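## Task

White is to move: make a single move that checkmates Black. When finished, all squares other than those used by the move must have the same contents as at the start, every piece on the board must stand upright and lie wholly within one square, and nothing may count as in place only because a gripper is still holding it.

## Robot and tools

Robot: two arms, left_arm and right_arm, each with a parallel two-finger gripper and a wrist camera (cam_left_wrist, cam_right_wrist, both 504x504 fisheye). The arm names do not describe where things appear in a picture.

Frame: a single scene frame for both arms. Origin on the table surface midway between the arm bases, +x out over the table, +z up, and left_arm sits toward +y. Positions are in metres, orientations are quaternions written w first (qw, qx, qy, qz). Reported hand positions can be somewhat off, more so when the arm reaches far.

Gripper geometry: fingers point along the gripper's +z and close along its x. The reported position is the point midway between the pads; fingertips extend 17.5 mm past it. A flat block projects about 9 cm toward the gripper's -y and turns with it.

The 20-number row (used by every motion argument): one flat list covering both arms, always all 20 values even if one arm is idle. Numbers 1-10 are left_arm: x, y, z, qw, qx, qy, qz (an absolute target pose for the gripper point in the scene frame, not an offset), then gripper position, force_limit, speed. Numbers 11-20 are the same ten for right_arm. The three gripper values each lie in [-1, 1]. position: +1 is fully open (50 mm gap), near -0.65 the pads meet, -1 means close until an object blocks them. force_limit: per-pad press, roughly 20 N at -1, 102 N at 0, 185 N at +1 (actual can be ~17% more). speed: gap change rate, 20 mm/s at -1, 85 at 0, 150 at +1. Resending the previous three values leaves a gripper unchanged; a 0 is a real command. A new force_limit or speed only applies after the position value changes by at least 0.01. To hold an arm still, resend its last reported pose and quaternion every call.

Tools:
- execute_actions {"actions": [...], "pictures": bool}. Empty list: just report state. One action {"rows": [[20 numbers], ...], "steps": n}: up to 15 rows and up to 15 steps of 1/30 s, one row per step, last row repeated to fill. One wait {"steps": n} up to 300, counted from the previous result. A call is rejected outright if any target lies over 0.6 m from that arm's last reported position along any gripper axis. Each step the command is limited to 70 mm and 16 degrees from the measured pose, so far targets need several calls; check the result and send the remainder.
- move {"target": [20 numbers], "speed": m/s from 0.002 to 0.5, default 0.25; turning up to twice that in rad/s}. Straight-line paths for both grippers, finishing together, 0.5-10 s long (cut off at 10 s). It does not avoid obstacles or the other arm. Finger values are applied at the start. Its result adds a "move:" line: done, off_target, moving, held or fault, plus limits (paced = target clipped; held = some steps blocked, after which the arm may jump faster) and each gripper's distance from target.
- wait {"seconds": 0 to 10}: lets time pass, nothing new sent.
- zoom_image {"camera": name, "region": [x0, y0, x1, y1]} in pixels from the top-left, at most 504x504: closer look at the latest image.
- finished_scene {"scene": current scene number}: ends the scene irreversibly and gets it judged; its result gives the next task.

Results: a state line per arm with gripper position, quaternion and velocities; flange force (outside force incl. held weight, noisy, may say no reading); object_status per gripper: 0 moving, 1 blocked while opening, 2 blocked while closing (a grip), 3 reached target or pads met (usually empty). After a grip at force_limit -1, status may stay 2 even if the object slipped away. "pose unreachable" and HELD mark steps the clearance check altered or blocked. "Hand target" shows where the controller is driving. position_measured converts to opening as (250 - value) x 0.202 mm. MOTOR HOT warns of overheating; holding loads heats motors.

Joint limits (rad): waist, shoulder, forearm roll, wrist pitch, wrist roll ±6.283; elbow ±2.792. Load limits (N m): waist and shoulder 309, elbow 145, wrist joints 40.9.

The simulation keeps running while the operator thinks; fingers still in motion continue.

Pitfalls: arms are stiff, so aiming even slightly into the board or a piece can trigger a torque fault (contact torque at a joint limit) or force fault (144 N outside force), freezing the arm for 10 s. Approach slowly and stop above contact. Do not let the arms collide or press on each other. Pieces may receive brief tugs while held; grip firmly, confirm status 2. Never knock pieces over or off the table, don't disturb other squares, and release the moved piece upright and centred before finishing. Capturing means removing the captured piece from the board without dropping things off the table.

Each tool is called after "Call:" in YAML: its name, and indented under it one key for each argument.

## Session

Call:
execute_actions:
  actions: []

Scene clock: 0.00 s of 4000.00 s.
left_arm: end_effector_position=(+0.7344, -0.0595, +0.1356) position_measured=3 object_status=3 end_effector_quat_wxyz=(+0.098, +0.959, +0.266, -0.017) end_effector_velocity=(-0.000, +0.000, -0.001) end_effector_angular_velocity=(+0.001, +0.002, +0.000) | right_arm: end_effector_position=(+0.5632, -0.5985, +0.3538) position_measured=3 object_status=3 end_effector_quat_wxyz=(+0.124, +0.897, -0.424, -0.030) end_effector_velocity=(+0.001, -0.000, -0.000) end_effector_angular_velocity=(-0.000, -0.001, +0.000)
Joint positions: left_arm=[-0.599  0.511  1.535 -0.179  0.969  0.484] | right_arm=[-0.164  0.152  1.619 -0.193  1.539  2.506]
Joint velocities: left_arm=[-0.     0.001 -0.    -0.     0.001 -0.   ] | right_arm=[-0.     0.001 -0.    -0.    -0.002 -0.   ]
Flange force (N, the push that the arm receives, along the gripper's own x y z axes): no reading
Hand target (left_arm): +0.734, -0.059, +0.136; +0.098, +0.959, +0.266, -0.017
Hand target (right_arm): +0.563, -0.598, +0.354; +0.124, +0.897, -0.424, -0.030

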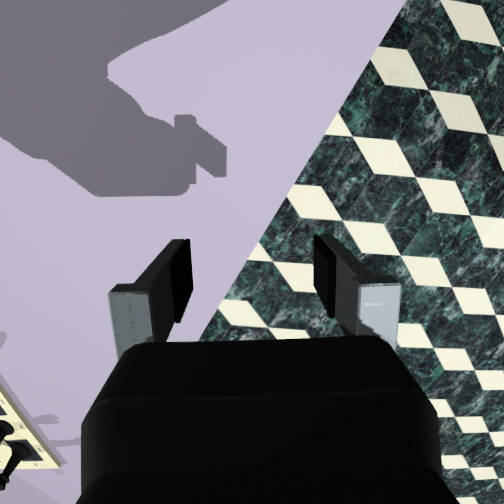

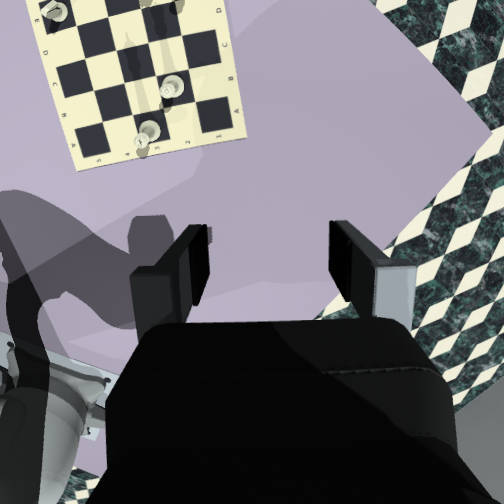

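Call:
move:
  target: [0.6,0.2,0.4,0,1,0,0,1,0,0,0.52,-0.45,0.45,0,1,0,0,1,0,0]

Scene clock: 11.63 s of 4000.00 s.
left_arm: end_effector_position=(+0.5993, +0.2002, +0.3995) position_measured=3 object_status=3 end_effector_quat_wxyz=(-0.000, +1.000, -0.000, -0.000) end_effector_velocity=(-0.000, +0.000, +0.001) end_effector_angular_velocity=(+0.000, -0.000, -0.001) | right_arm: end_effector_position=(+0.5197, -0.4500, +0.4502) position_measured=3 object_status=3 end_effector_quat_wxyz=(+0.000, +1.000, +0.000, +0.000) end_effector_velocity=(+0.001, -0.000, -0.001) end_effector_angular_velocity=(-0.000, +0.000, -0.002)
Joint positions: left_arm=[-0.473  0.039  1.655  0.     1.448  1.06 ] | right_arm=[-0.023  0.037  1.566 -0.     1.539  1.739]
Joint velocities: left_arm=[-0.    -0.001 -0.001  0.001  0.002  0.001] | right_arm=[-0.001  0.001 -0.    -0.    -0.001  0.001]
Flange force (N, the push that the arm receives, along the gripper's own x y z axes): left_arm=[-1.5 -1.0 -1.1] | right_arm=[-1.7 -0.4 -1.9]
Hand target (left_arm): +0.599, +0.200, +0.400; -0.000, +1.000, -0.000, +0.000
Hand target (right_arm): +0.520, -0.450, +0.450; +0.000, +1.000, +0.000, -0.000
Off the commanded pose (left_arm): 0.001 m, 0 deg.
Off the commanded pose (right_arm): 0.000 m, 0 deg.
After step 90, 6.40 s passed at rest.
move: done

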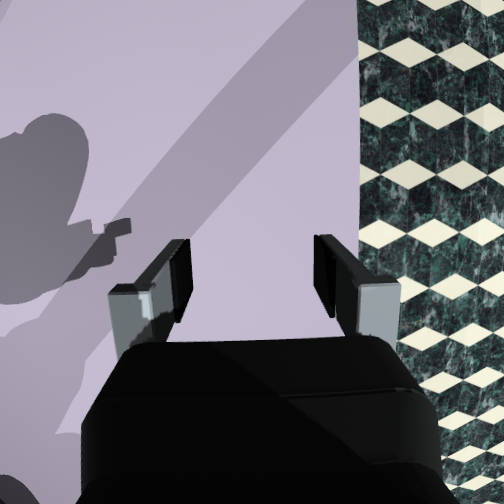

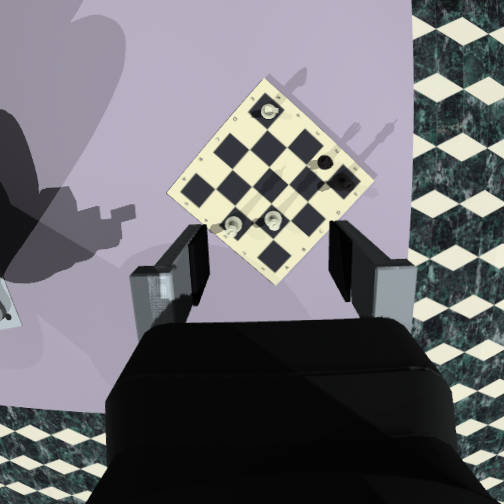

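Call:
zoom_image:
  camera: "cam_right_wrist"
  region: [160, 60, 400, 300]

Region (160, 60, 400, 300) of cam_right_wrist's 504x504 image, scaled by 2.100, with more detail than that image has.

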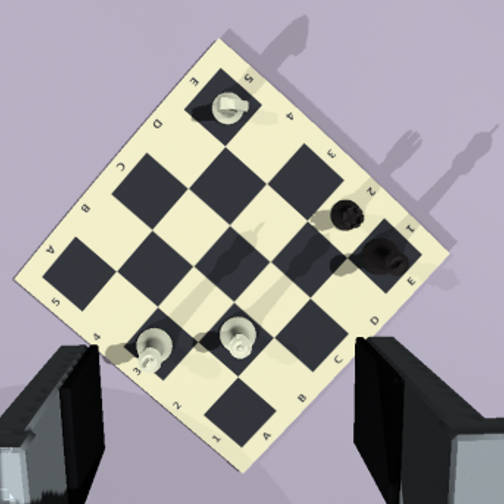

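Call:
move:
  target: [0.6,0.2,0.4,0,1,0,0,1,0,0,0.52,-0.50,0.27,0,1,0,0,1,0,0]

Call:
zoom_image:
  camera: "cam_right_wrist"
  region: [100, 0, 450, 300]

Scene clock: 28.47 s of 4000.00 s.
left_arm: end_effector_position=(+0.6000, +0.2000, +0.4000) position_measured=3 object_status=3 end_effector_quat_wxyz=(-0.000, +1.000, -0.000, +0.000) end_effector_velocity=(+0.001, -0.000, +0.001) end_effector_angular_velocity=(-0.001, +0.000, +0.001) | right_arm: end_effector_position=(+0.5202, -0.5000, +0.2700) position_measured=3 object_status=3 end_effector_quat_wxyz=(-0.000, +1.000, -0.000, +0.000) end_effector_velocity=(+0.000, -0.000, -0.000) end_effector_angular_velocity=(+0.000, -0.000, -0.001)
Joint positions: left_arm=[-0.472  0.04   1.653  0.     1.449  1.06 ] | right_arm=[-0.109  0.08   1.85   0.     1.211  1.654]
Joint velocities: left_arm=[ 0.001  0.001 -0.002 -0.002  0.001 -0.   ] | right_arm=[-0.    -0.     0.     0.    -0.001  0.001]
Flange force (N, the push that the arm receives, along the gripper's own x y z axes): left_arm=[-2.3 -2.4 1.8] | right_arm=[0.2 0.4 -2.8]
Hand target (left_arm): +0.600, +0.200, +0.400; -0.000, +1.000, -0.000, +0.000
Hand target (right_arm): +0.520, -0.500, +0.270; -0.000, +1.000, -0.000, +0.000
Off the commanded pose (left_arm): 0.000 m, 0 deg.
Off the commanded pose (right_arm): 0.000 m, 0 deg.
After step 90, 12.70 s passed at rest.
move: done

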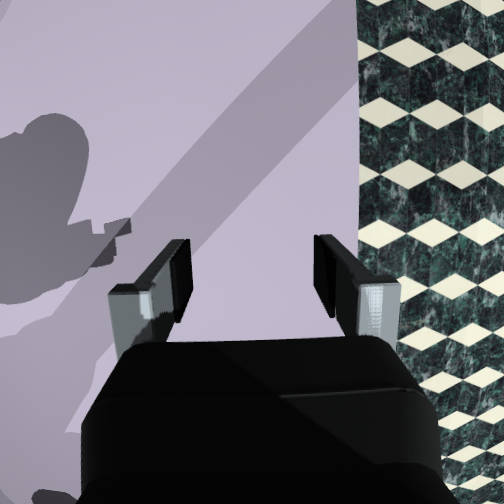

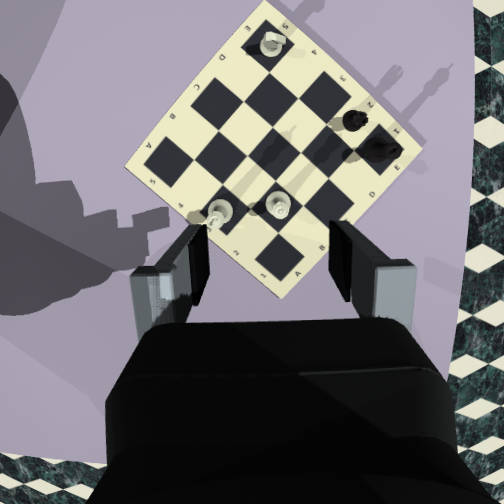

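Region (100, 0, 450, 300) of cam_right_wrist's 504x504 image, scaled by 1.440, with more detail than that image has; it fills the top 432 rows of this view, and the rest is white.

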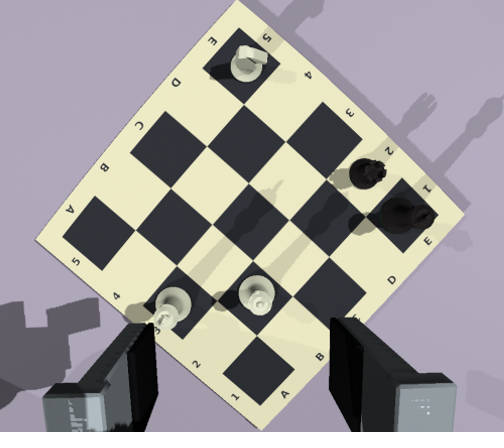

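Call:
zoom_image:
  camera: "cam_right_wrist"
  region: [190, 150, 370, 260]

Call:
zoom_image:
  camera: "cam_right_wrist"
  region: [310, 50, 470, 190]

Region (190, 150, 370, 260) of cam_right_wrist's 504x504 image, scaled by 2.800, with more detail than that image has.

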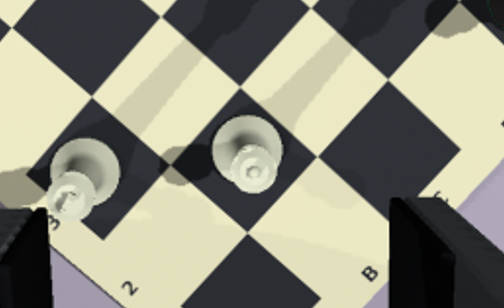

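Region (310, 50, 470, 190) of cam_right_wrist's 504x504 image, scaled by 3.150, with more detail than that image has; it fills the top 441 rows of this view, and the rest is white.

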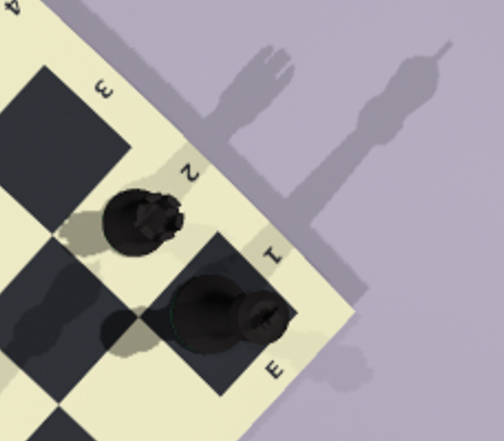

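Call:
move:
  target: [0.6,0.2,0.4,0,1,0,0,1,0,0,0.534,-0.513,0.13,0,1,0,0,1,0,0]

Scene clock: 56.20 s of 4000.00 s.
left_arm: end_effector_position=(+0.6000, +0.2000, +0.4000) position_measured=3 object_status=3 end_effector_quat_wxyz=(-0.000, +1.000, +0.000, -0.000) end_effector_velocity=(-0.000, +0.000, -0.000) end_effector_angular_velocity=(-0.000, +0.001, +0.000) | right_arm: end_effector_position=(+0.5340, -0.5131, +0.1299) position_measured=3 object_status=3 end_effector_quat_wxyz=(+0.000, +1.000, -0.000, +0.000) end_effector_velocity=(-0.000, +0.000, -0.000) end_effector_angular_velocity=(+0.000, +0.000, -0.000)
Joint positions: left_arm=[-0.472  0.04   1.653 -0.     1.449  1.06 ] | right_arm=[-0.133  0.211  1.98  -0.     0.951  1.63 ]
Joint velocities: left_arm=[ 0.     0.     0.001 -0.    -0.     0.   ] | right_arm=[ 0. -0.  0.  0.  0.  0.]
Flange force (N, the push that the arm receives, along the gripper's own x y z axes): left_arm=[-6.3 -4.0 -0.6] | right_arm=[0.0 -0.4 -3.0]
Hand target (left_arm): +0.600, +0.200, +0.400; +0.000, +1.000, +0.000, +0.000
Hand target (right_arm): +0.534, -0.513, +0.130; +0.000, +1.000, -0.000, +0.000
Off the commanded pose (left_arm): 0.000 m, 0 deg.
Off the commanded pose (right_arm): 0.000 m, 0 deg.
After step 90, 23.80 s passed at rest.
move: done

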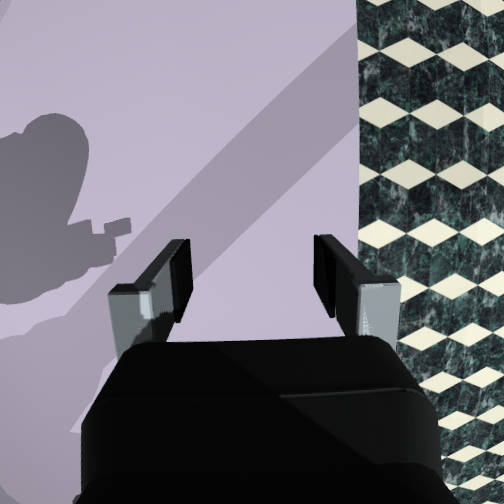

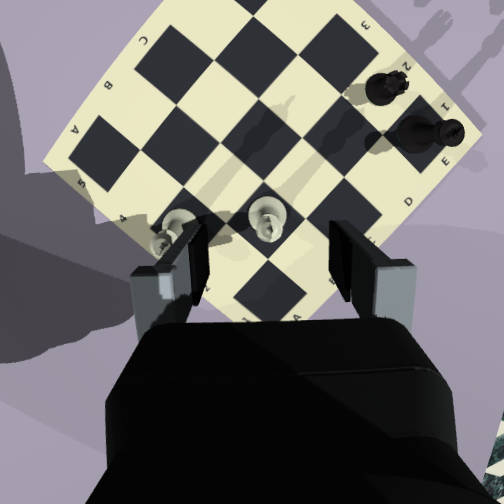

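Call:
move:
  target: [0.6,0.2,0.4,0,1,0,0,1,0,0,0.534,-0.513,0.085,0,1,0,0,0.6,-0.8,0]
  speed: 0.08

Call:
zoom_image:
  camera: "cam_right_wrist"
  region: [120, 130, 420, 330]

Scene clock: 71.90 s of 4000.00 s.
left_arm: end_effector_position=(+0.6000, +0.2000, +0.4000) position_measured=3 object_status=3 end_effector_quat_wxyz=(-0.000, +1.000, -0.000, -0.000) end_effector_velocity=(+0.000, -0.000, +0.000) end_effector_angular_velocity=(-0.001, -0.000, +0.000) | right_arm: end_effector_position=(+0.5340, -0.5130, +0.0850) position_measured=63 object_status=3 end_effector_quat_wxyz=(+0.000, +1.000, -0.000, +0.000) end_effector_velocity=(-0.000, +0.000, -0.000) end_effector_angular_velocity=(-0.000, +0.000, -0.000)
Joint positions: left_arm=[-0.472  0.04   1.653 -0.     1.449  1.06 ] | right_arm=[-0.133  0.26   2.017 -0.     0.865  1.63 ]
Joint velocities: left_arm=[-0.     0.    -0.001 -0.001  0.     0.   ] | right_arm=[ 0.     0.     0.001 -0.    -0.001  0.   ]
Flange force (N, the push that the arm receives, along the gripper's own x y z axes): left_arm=[-3.4 -1.6 -2.0] | right_arm=[0.9 -0.8 -1.3]
Hand target (left_arm): +0.600, +0.200, +0.400; -0.000, +1.000, -0.000, -0.000
Hand target (right_arm): +0.534, -0.513, +0.085; +0.000, +1.000, -0.000, +0.000
Off the commanded pose (left_arm): 0.000 m, 0 deg.
Off the commanded pose (right_arm): 0.000 m, 0 deg.
After step 90, 11.87 s passed at rest.
move: done

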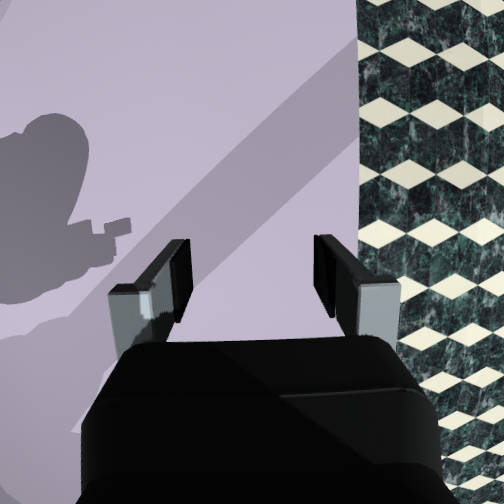

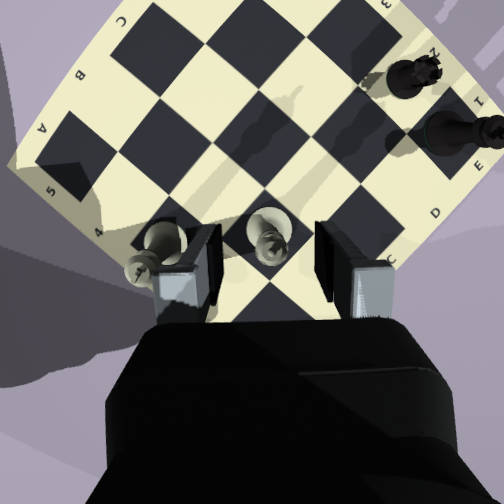

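Region (120, 130, 420, 330) of cam_right_wrist's 504x504 image, scaled by 1.680, with more detail than that image has.

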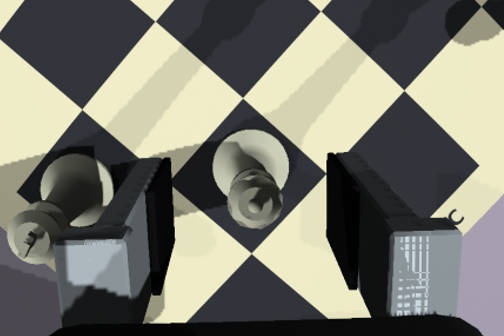

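Call:
move:
  target: [0.6,0.2,0.4,0,1,0,0,1,0,0,0.535,-0.513,0.056,0,1,0,0,0.6,-0.8,0]
  speed: 0.05

Call:
move:
  target: [0.6,0.2,0.4,0,1,0,0,1,0,0,0.535,-0.513,0.056,0,1,0,0,-1,-0.6,-0.7]

Scene clock: 83.30 s of 4000.00 s.
left_arm: end_effector_position=(+0.6000, +0.2000, +0.4000) position_measured=3 object_status=3 end_effector_quat_wxyz=(-0.000, +1.000, -0.000, -0.000) end_effector_velocity=(-0.000, +0.001, +0.000) end_effector_angular_velocity=(+0.001, +0.001, +0.002) | right_arm: end_effector_position=(+0.5350, -0.5130, +0.0560) position_measured=63 object_status=3 end_effector_quat_wxyz=(+0.000, +1.000, +0.000, +0.000) end_effector_velocity=(-0.000, -0.000, -0.000) end_effector_angular_velocity=(-0.001, +0.000, +0.001)
Joint positions: left_arm=[-0.472  0.04   1.653 -0.     1.449  1.06 ] | right_arm=[-0.134  0.296  2.035 -0.     0.81   1.63 ]
Joint velocities: left_arm=[ 0.001 -0.    -0.     0.     0.002 -0.001] | right_arm=[-0.     0.001  0.    -0.001 -0.    -0.   ]
Flange force (N, the push that the arm receives, along the gripper's own x y z axes): left_arm=[-1.9 -3.6 -1.6] | right_arm=[1.3 -1.1 -0.8]
Hand target (left_arm): +0.600, +0.200, +0.400; -0.000, +1.000, -0.000, -0.000
Hand target (right_arm): +0.535, -0.513, +0.056; +0.000, +1.000, -0.000, +0.000
Off the commanded pose (left_arm): 0.000 m, 0 deg.
Off the commanded pose (right_arm): 0.000 m, 0 deg.
After step 90, 7.57 s passed at rest.
move: done

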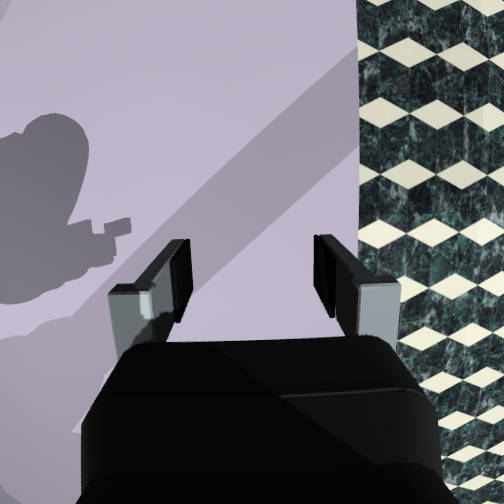

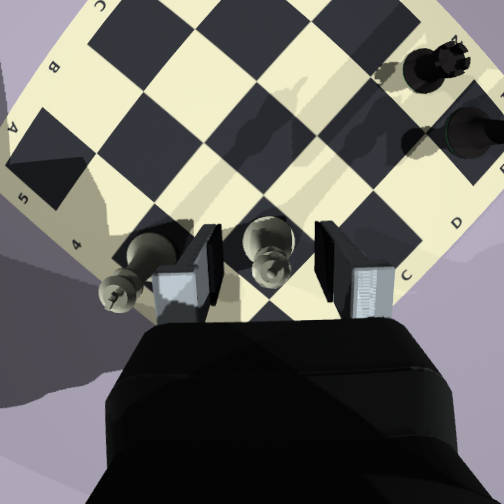

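Scene clock: 84.17 s of 4000.00 s.
left_arm: end_effector_position=(+0.6000, +0.2000, +0.4000) position_measured=3 object_status=3 end_effector_quat_wxyz=(-0.000, +1.000, +0.000, -0.000) end_effector_velocity=(-0.001, +0.000, -0.001) end_effector_angular_velocity=(+0.002, +0.003, -0.001) | right_arm: end_effector_position=(+0.5350, -0.5130, +0.0560) position_measured=186 object_status=2 end_effector_quat_wxyz=(-0.000, +1.000, +0.000, +0.000) end_effector_velocity=(-0.000, -0.000, +0.001) end_effector_angular_velocity=(+0.000, -0.001, -0.000)
Joint positions: left_arm=[-0.472  0.04   1.653 -0.     1.449  1.06 ] | right_arm=[-0.134  0.296  2.035  0.     0.81   1.629]
Joint velocities: left_arm=[-0.001  0.001  0.001  0.     0.002  0.   ] | right_arm=[-0.    -0.001 -0.    -0.     0.001 -0.   ]
Flange force (N, the push that the arm receives, along the gripper's own x y z axes): left_arm=[-2.8 -1.4 -1.1] | right_arm=[-2.7 -0.1 -4.2]
Hand target (left_arm): +0.600, +0.200, +0.400; -0.000, +1.000, -0.000, -0.000
Hand target (right_arm): +0.535, -0.513, +0.056; -0.000, +1.000, +0.000, +0.000
Off the commanded pose (left_arm): 0.000 m, 0 deg.
Off the commanded pose (right_arm): 0.000 m, 0 deg.
move: done

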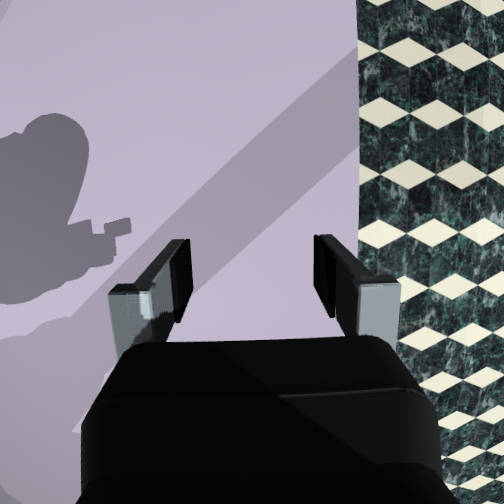

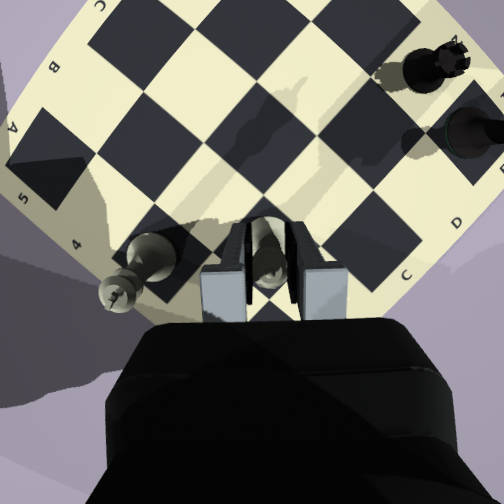

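Call:
move:
  target: [0.6,0.2,0.4,0,1,0,0,1,0,0,0.535,-0.513,0.068,0,1,0,0,-1,-0.6,-0.7]
  speed: 0.05

Call:
move:
  target: [0.6,0.2,0.4,0,1,0,0,1,0,0,0.589,-0.515,0.068,0,1,0,0,-1,-0.6,-0.7]
  speed: 0.08

Call:
move:
  target: [0.6,0.2,0.4,0,1,0,0,1,0,0,0.589,-0.515,0.059,0,1,0,0,-1,-0.6,-0.7]
  speed: 0.02

Scene clock: 92.20 s of 4000.00 s.
left_arm: end_effector_position=(+0.6000, +0.2000, +0.4000) position_measured=3 object_status=3 end_effector_quat_wxyz=(-0.000, +1.000, +0.000, -0.000) end_effector_velocity=(+0.001, +0.000, -0.000) end_effector_angular_velocity=(-0.000, -0.001, +0.000) | right_arm: end_effector_position=(+0.5350, -0.5130, +0.0680) position_measured=186 object_status=2 end_effector_quat_wxyz=(-0.000, +1.000, +0.000, -0.000) end_effector_velocity=(-0.001, +0.000, -0.000) end_effector_angular_velocity=(-0.000, +0.001, +0.000)
Joint positions: left_arm=[-0.472  0.04   1.653 -0.     1.449  1.06 ] | right_arm=[-0.134  0.282  2.027  0.     0.833  1.629]
Joint velocities: left_arm=[ 0.     0.     0.     0.    -0.001  0.   ] | right_arm=[ 0.    -0.     0.001 -0.     0.001  0.   ]
Flange force (N, the push that the arm receives, along the gripper's own x y z axes): left_arm=[-2.9 -3.2 -1.2] | right_arm=[1.1 -0.5 -1.0]
Hand target (left_arm): +0.600, +0.200, +0.400; -0.000, +1.000, -0.000, -0.000
Hand target (right_arm): +0.535, -0.513, +0.068; -0.000, +1.000, +0.000, -0.000
Off the commanded pose (left_arm): 0.000 m, 0 deg.
Off the commanded pose (right_arm): 0.000 m, 0 deg.
After step 90, 4.33 s passed at rest.
move: done

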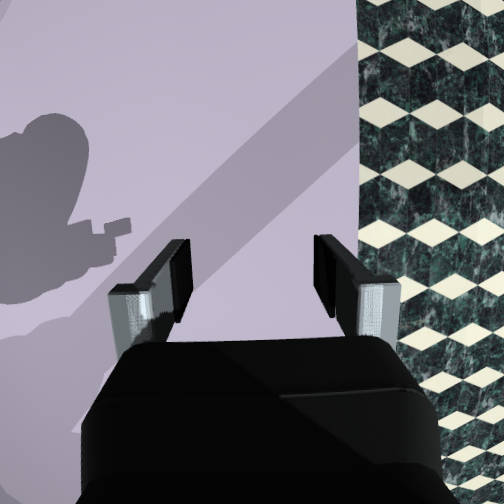

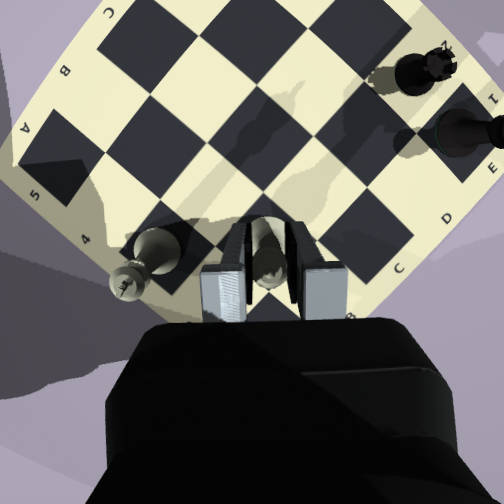

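Scene clock: 93.17 s of 4000.00 s.
left_arm: end_effector_position=(+0.6000, +0.2000, +0.4000) position_measured=3 object_status=3 end_effector_quat_wxyz=(-0.000, +1.000, +0.000, -0.000) end_effector_velocity=(-0.000, -0.000, +0.000) end_effector_angular_velocity=(+0.001, +0.000, -0.001) | right_arm: end_effector_position=(+0.5890, -0.5149, +0.0680) position_measured=186 object_status=2 end_effector_quat_wxyz=(-0.000, +1.000, +0.000, +0.000) end_effector_velocity=(+0.000, -0.000, +0.000) end_effector_angular_velocity=(+0.000, +0.000, -0.001)
Joint positions: left_arm=[-0.472  0.04   1.653 -0.     1.449  1.06 ] | right_arm=[-0.142  0.352  1.924  0.     0.865  1.621]
Joint velocities: left_arm=[-0.001  0.    -0.     0.     0.001  0.   ] | right_arm=[-0.     0.    -0.001  0.     0.001  0.001]
Flange force (N, the push that the arm receives, along the gripper's own x y z axes): left_arm=[-4.3 -0.7 -0.6] | right_arm=[1.3 -0.1 -0.3]
Hand target (left_arm): +0.600, +0.200, +0.400; -0.000, +1.000, -0.000, -0.000
Hand target (right_arm): +0.589, -0.515, +0.068; -0.000, +1.000, +0.000, +0.000
Off the commanded pose (left_arm): 0.000 m, 0 deg.
Off the commanded pose (right_arm): 0.000 m, 0 deg.
move: done

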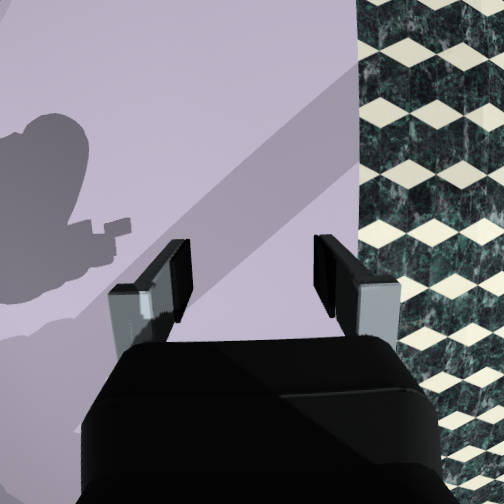

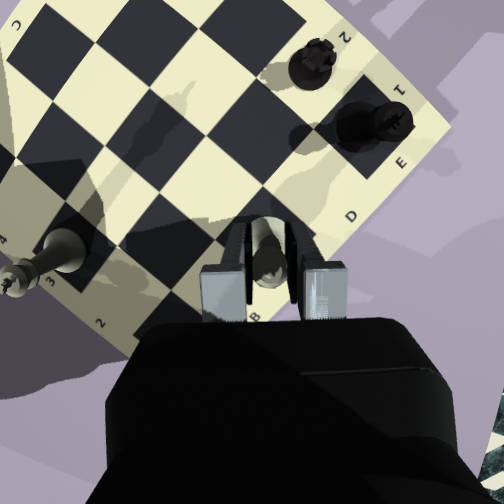

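Scene clock: 93.87 s of 4000.00 s.
left_arm: end_effector_position=(+0.6000, +0.2000, +0.4000) position_measured=3 object_status=3 end_effector_quat_wxyz=(-0.000, +1.000, +0.000, -0.000) end_effector_velocity=(+0.000, -0.000, +0.001) end_effector_angular_velocity=(-0.000, -0.002, -0.001) | right_arm: end_effector_position=(+0.5890, -0.5150, +0.0590) position_measured=186 object_status=2 end_effector_quat_wxyz=(-0.000, +1.000, -0.000, +0.000) end_effector_velocity=(+0.000, -0.000, -0.001) end_effector_angular_velocity=(-0.000, -0.000, +0.000)
Joint positions: left_arm=[-0.472  0.04   1.653 -0.     1.449  1.06 ] | right_arm=[-0.142  0.362  1.93   0.     0.849  1.621]
Joint velocities: left_arm=[-0.    -0.    -0.001  0.    -0.001  0.   ] | right_arm=[ 0.     0.001  0.    -0.    -0.001  0.   ]
Flange force (N, the push that the arm receives, along the gripper's own x y z axes): left_arm=[-2.0 -0.9 -1.5] | right_arm=[3.0 -0.9 -1.3]
Hand target (left_arm): +0.600, +0.200, +0.400; -0.000, +1.000, -0.000, -0.000
Hand target (right_arm): +0.589, -0.515, +0.059; +0.000, +1.000, -0.000, +0.000
Off the commanded pose (left_arm): 0.000 m, 0 deg.
Off the commanded pose (right_arm): 0.000 m, 0 deg.
move: done

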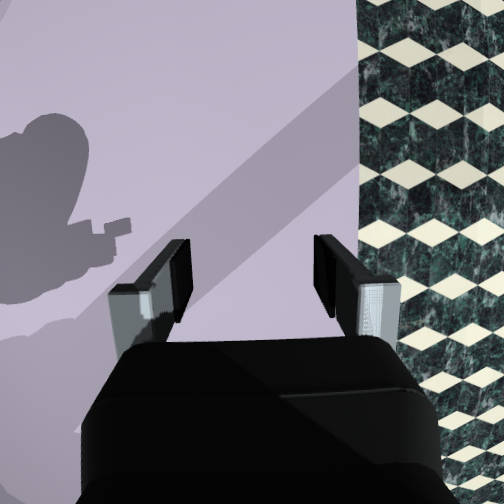

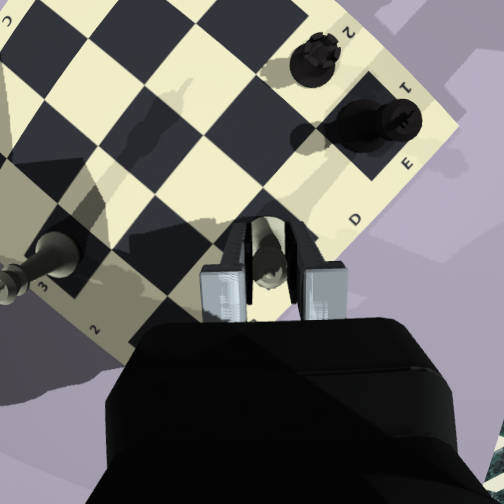

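Well centred.

Call:
move:
  target: [0.6,0.2,0.4,0,1,0,0,1,0,0,0.588,-0.515,0.0565,0,1,0,0,-1,-0.6,-0.7]
  speed: 0.01

Call:
move:
  target: [0.6,0.2,0.4,0,1,0,0,1,0,0,0.588,-0.515,0.0565,0,1,0,0,0.6,-0.6,-0.5]

Call:
move:
  target: [0.6,0.2,0.4,0,1,0,0,1,0,0,0.588,-0.515,0.15,0,1,0,0,0.6,-0.6,-0.5]
  speed: 0.12

Scene clock: 104.57 s of 4000.00 s.
left_arm: end_effector_position=(+0.6000, +0.2000, +0.4000) position_measured=3 object_status=3 end_effector_quat_wxyz=(-0.000, +1.000, -0.000, -0.000) end_effector_velocity=(-0.000, -0.001, -0.000) end_effector_angular_velocity=(-0.001, +0.000, -0.001) | right_arm: end_effector_position=(+0.5880, -0.5151, +0.0565) position_measured=186 object_status=2 end_effector_quat_wxyz=(+0.000, +1.000, -0.000, +0.000) end_effector_velocity=(+0.000, -0.000, -0.000) end_effector_angular_velocity=(-0.001, -0.000, -0.000)
Joint positions: left_arm=[-0.472  0.04   1.653 -0.     1.449  1.06 ] | right_arm=[-0.142  0.364  1.934 -0.     0.844  1.621]
Joint velocities: left_arm=[-0.001  0.     0.    -0.001 -0.001 -0.   ] | right_arm=[-0.     0.    -0.001 -0.001  0.     0.   ]
Flange force (N, the push that the arm receives, along the gripper's own x y z axes): left_arm=[-4.2 -5.1 -0.7] | right_arm=[1.5 -0.9 -1.6]
Hand target (left_arm): +0.600, +0.200, +0.400; -0.000, +1.000, -0.000, -0.000
Hand target (right_arm): +0.588, -0.515, +0.056; +0.000, +1.000, -0.000, +0.000
Off the commanded pose (left_arm): 0.000 m, 0 deg.
Off the commanded pose (right_arm): 0.000 m, 0 deg.
After step 90, 7.00 s passed at rest.
move: done

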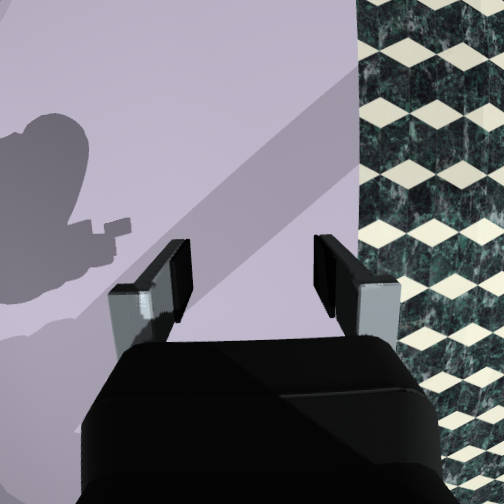

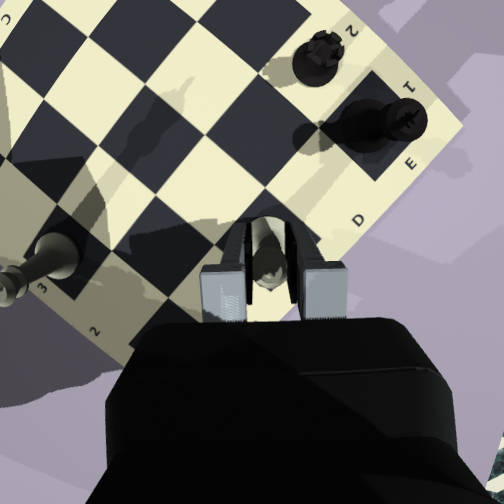

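Scene clock: 105.30 s of 4000.00 s.
left_arm: end_effector_position=(+0.6000, +0.2000, +0.4000) position_measured=3 object_status=3 end_effector_quat_wxyz=(-0.000, +1.000, +0.000, -0.000) end_effector_velocity=(-0.000, +0.000, +0.000) end_effector_angular_velocity=(+0.001, -0.001, -0.000) | right_arm: end_effector_position=(+0.5880, -0.5150, +0.0565) position_measured=63 object_status=3 end_effector_quat_wxyz=(+0.000, +1.000, -0.000, +0.000) end_effector_velocity=(+0.001, +0.000, -0.000) end_effector_angular_velocity=(+0.000, -0.002, +0.000)
Joint positions: left_arm=[-0.472  0.04   1.653 -0.     1.449  1.06 ] | right_arm=[-0.142  0.364  1.934 -0.     0.844  1.621]
Joint velocities: left_arm=[-0.    -0.    -0.     0.001  0.    -0.   ] | right_arm=[ 0.     0.    -0.    -0.    -0.002  0.   ]
Flange force (N, the push that the arm receives, along the gripper's own x y z axes): left_arm=[-3.8 -4.3 -0.7] | right_arm=[0.6 0.5 -1.9]
Hand target (left_arm): +0.600, +0.200, +0.400; -0.000, +1.000, -0.000, -0.000
Hand target (right_arm): +0.588, -0.515, +0.057; +0.000, +1.000, +0.000, -0.000
Off the commanded pose (left_arm): 0.000 m, 0 deg.
Off the commanded pose (right_arm): 0.000 m, 0 deg.
move: done

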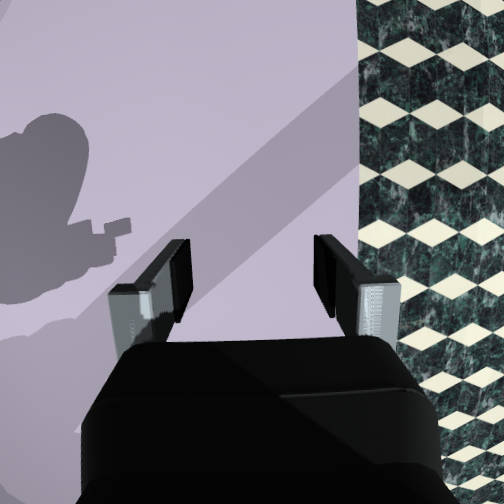

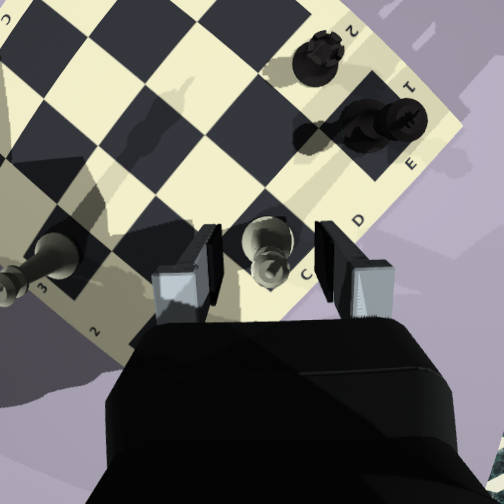

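Scene clock: 106.40 s of 4000.00 s.
left_arm: end_effector_position=(+0.6000, +0.2000, +0.4000) position_measured=3 object_status=3 end_effector_quat_wxyz=(-0.000, +1.000, -0.000, -0.000) end_effector_velocity=(+0.001, +0.000, -0.000) end_effector_angular_velocity=(+0.000, -0.001, -0.000) | right_arm: end_effector_position=(+0.5880, -0.5149, +0.1501) position_measured=63 object_status=3 end_effector_quat_wxyz=(-0.000, +1.000, +0.000, -0.000) end_effector_velocity=(+0.000, +0.000, +0.001) end_effector_angular_velocity=(-0.000, -0.000, +0.001)
Joint positions: left_arm=[-0.472  0.04   1.653 -0.     1.449  1.06 ] | right_arm=[-0.142  0.268  1.861  0.     1.012  1.621]
Joint velocities: left_arm=[ 0.     0.001 -0.001  0.001 -0.001  0.   ] | right_arm=[ 0. -0. -0. -0.  0. -0.]
Flange force (N, the push that the arm receives, along the gripper's own x y z axes): left_arm=[-3.7 -4.6 0.6] | right_arm=[0.8 0.3 -2.0]
Hand target (left_arm): +0.600, +0.200, +0.400; -0.000, +1.000, -0.000, -0.000
Hand target (right_arm): +0.588, -0.515, +0.150; -0.000, +1.000, +0.000, -0.000
Off the commanded pose (left_arm): 0.000 m, 0 deg.
Off the commanded pose (right_arm): 0.000 m, 0 deg.
move: done

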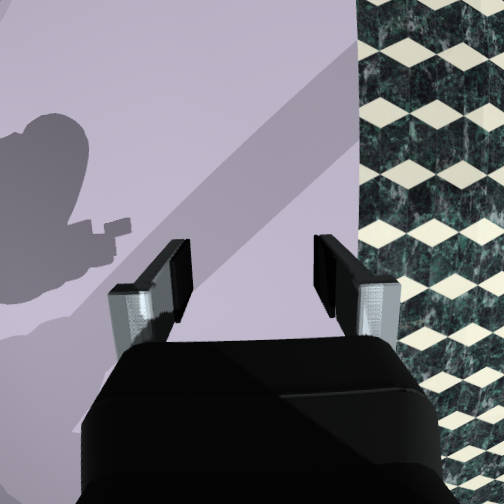

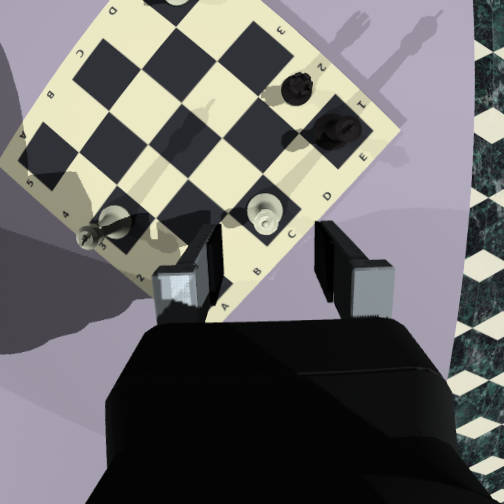

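Call:
finished_scene:
  scene: 1

The scene is finished: the task was done.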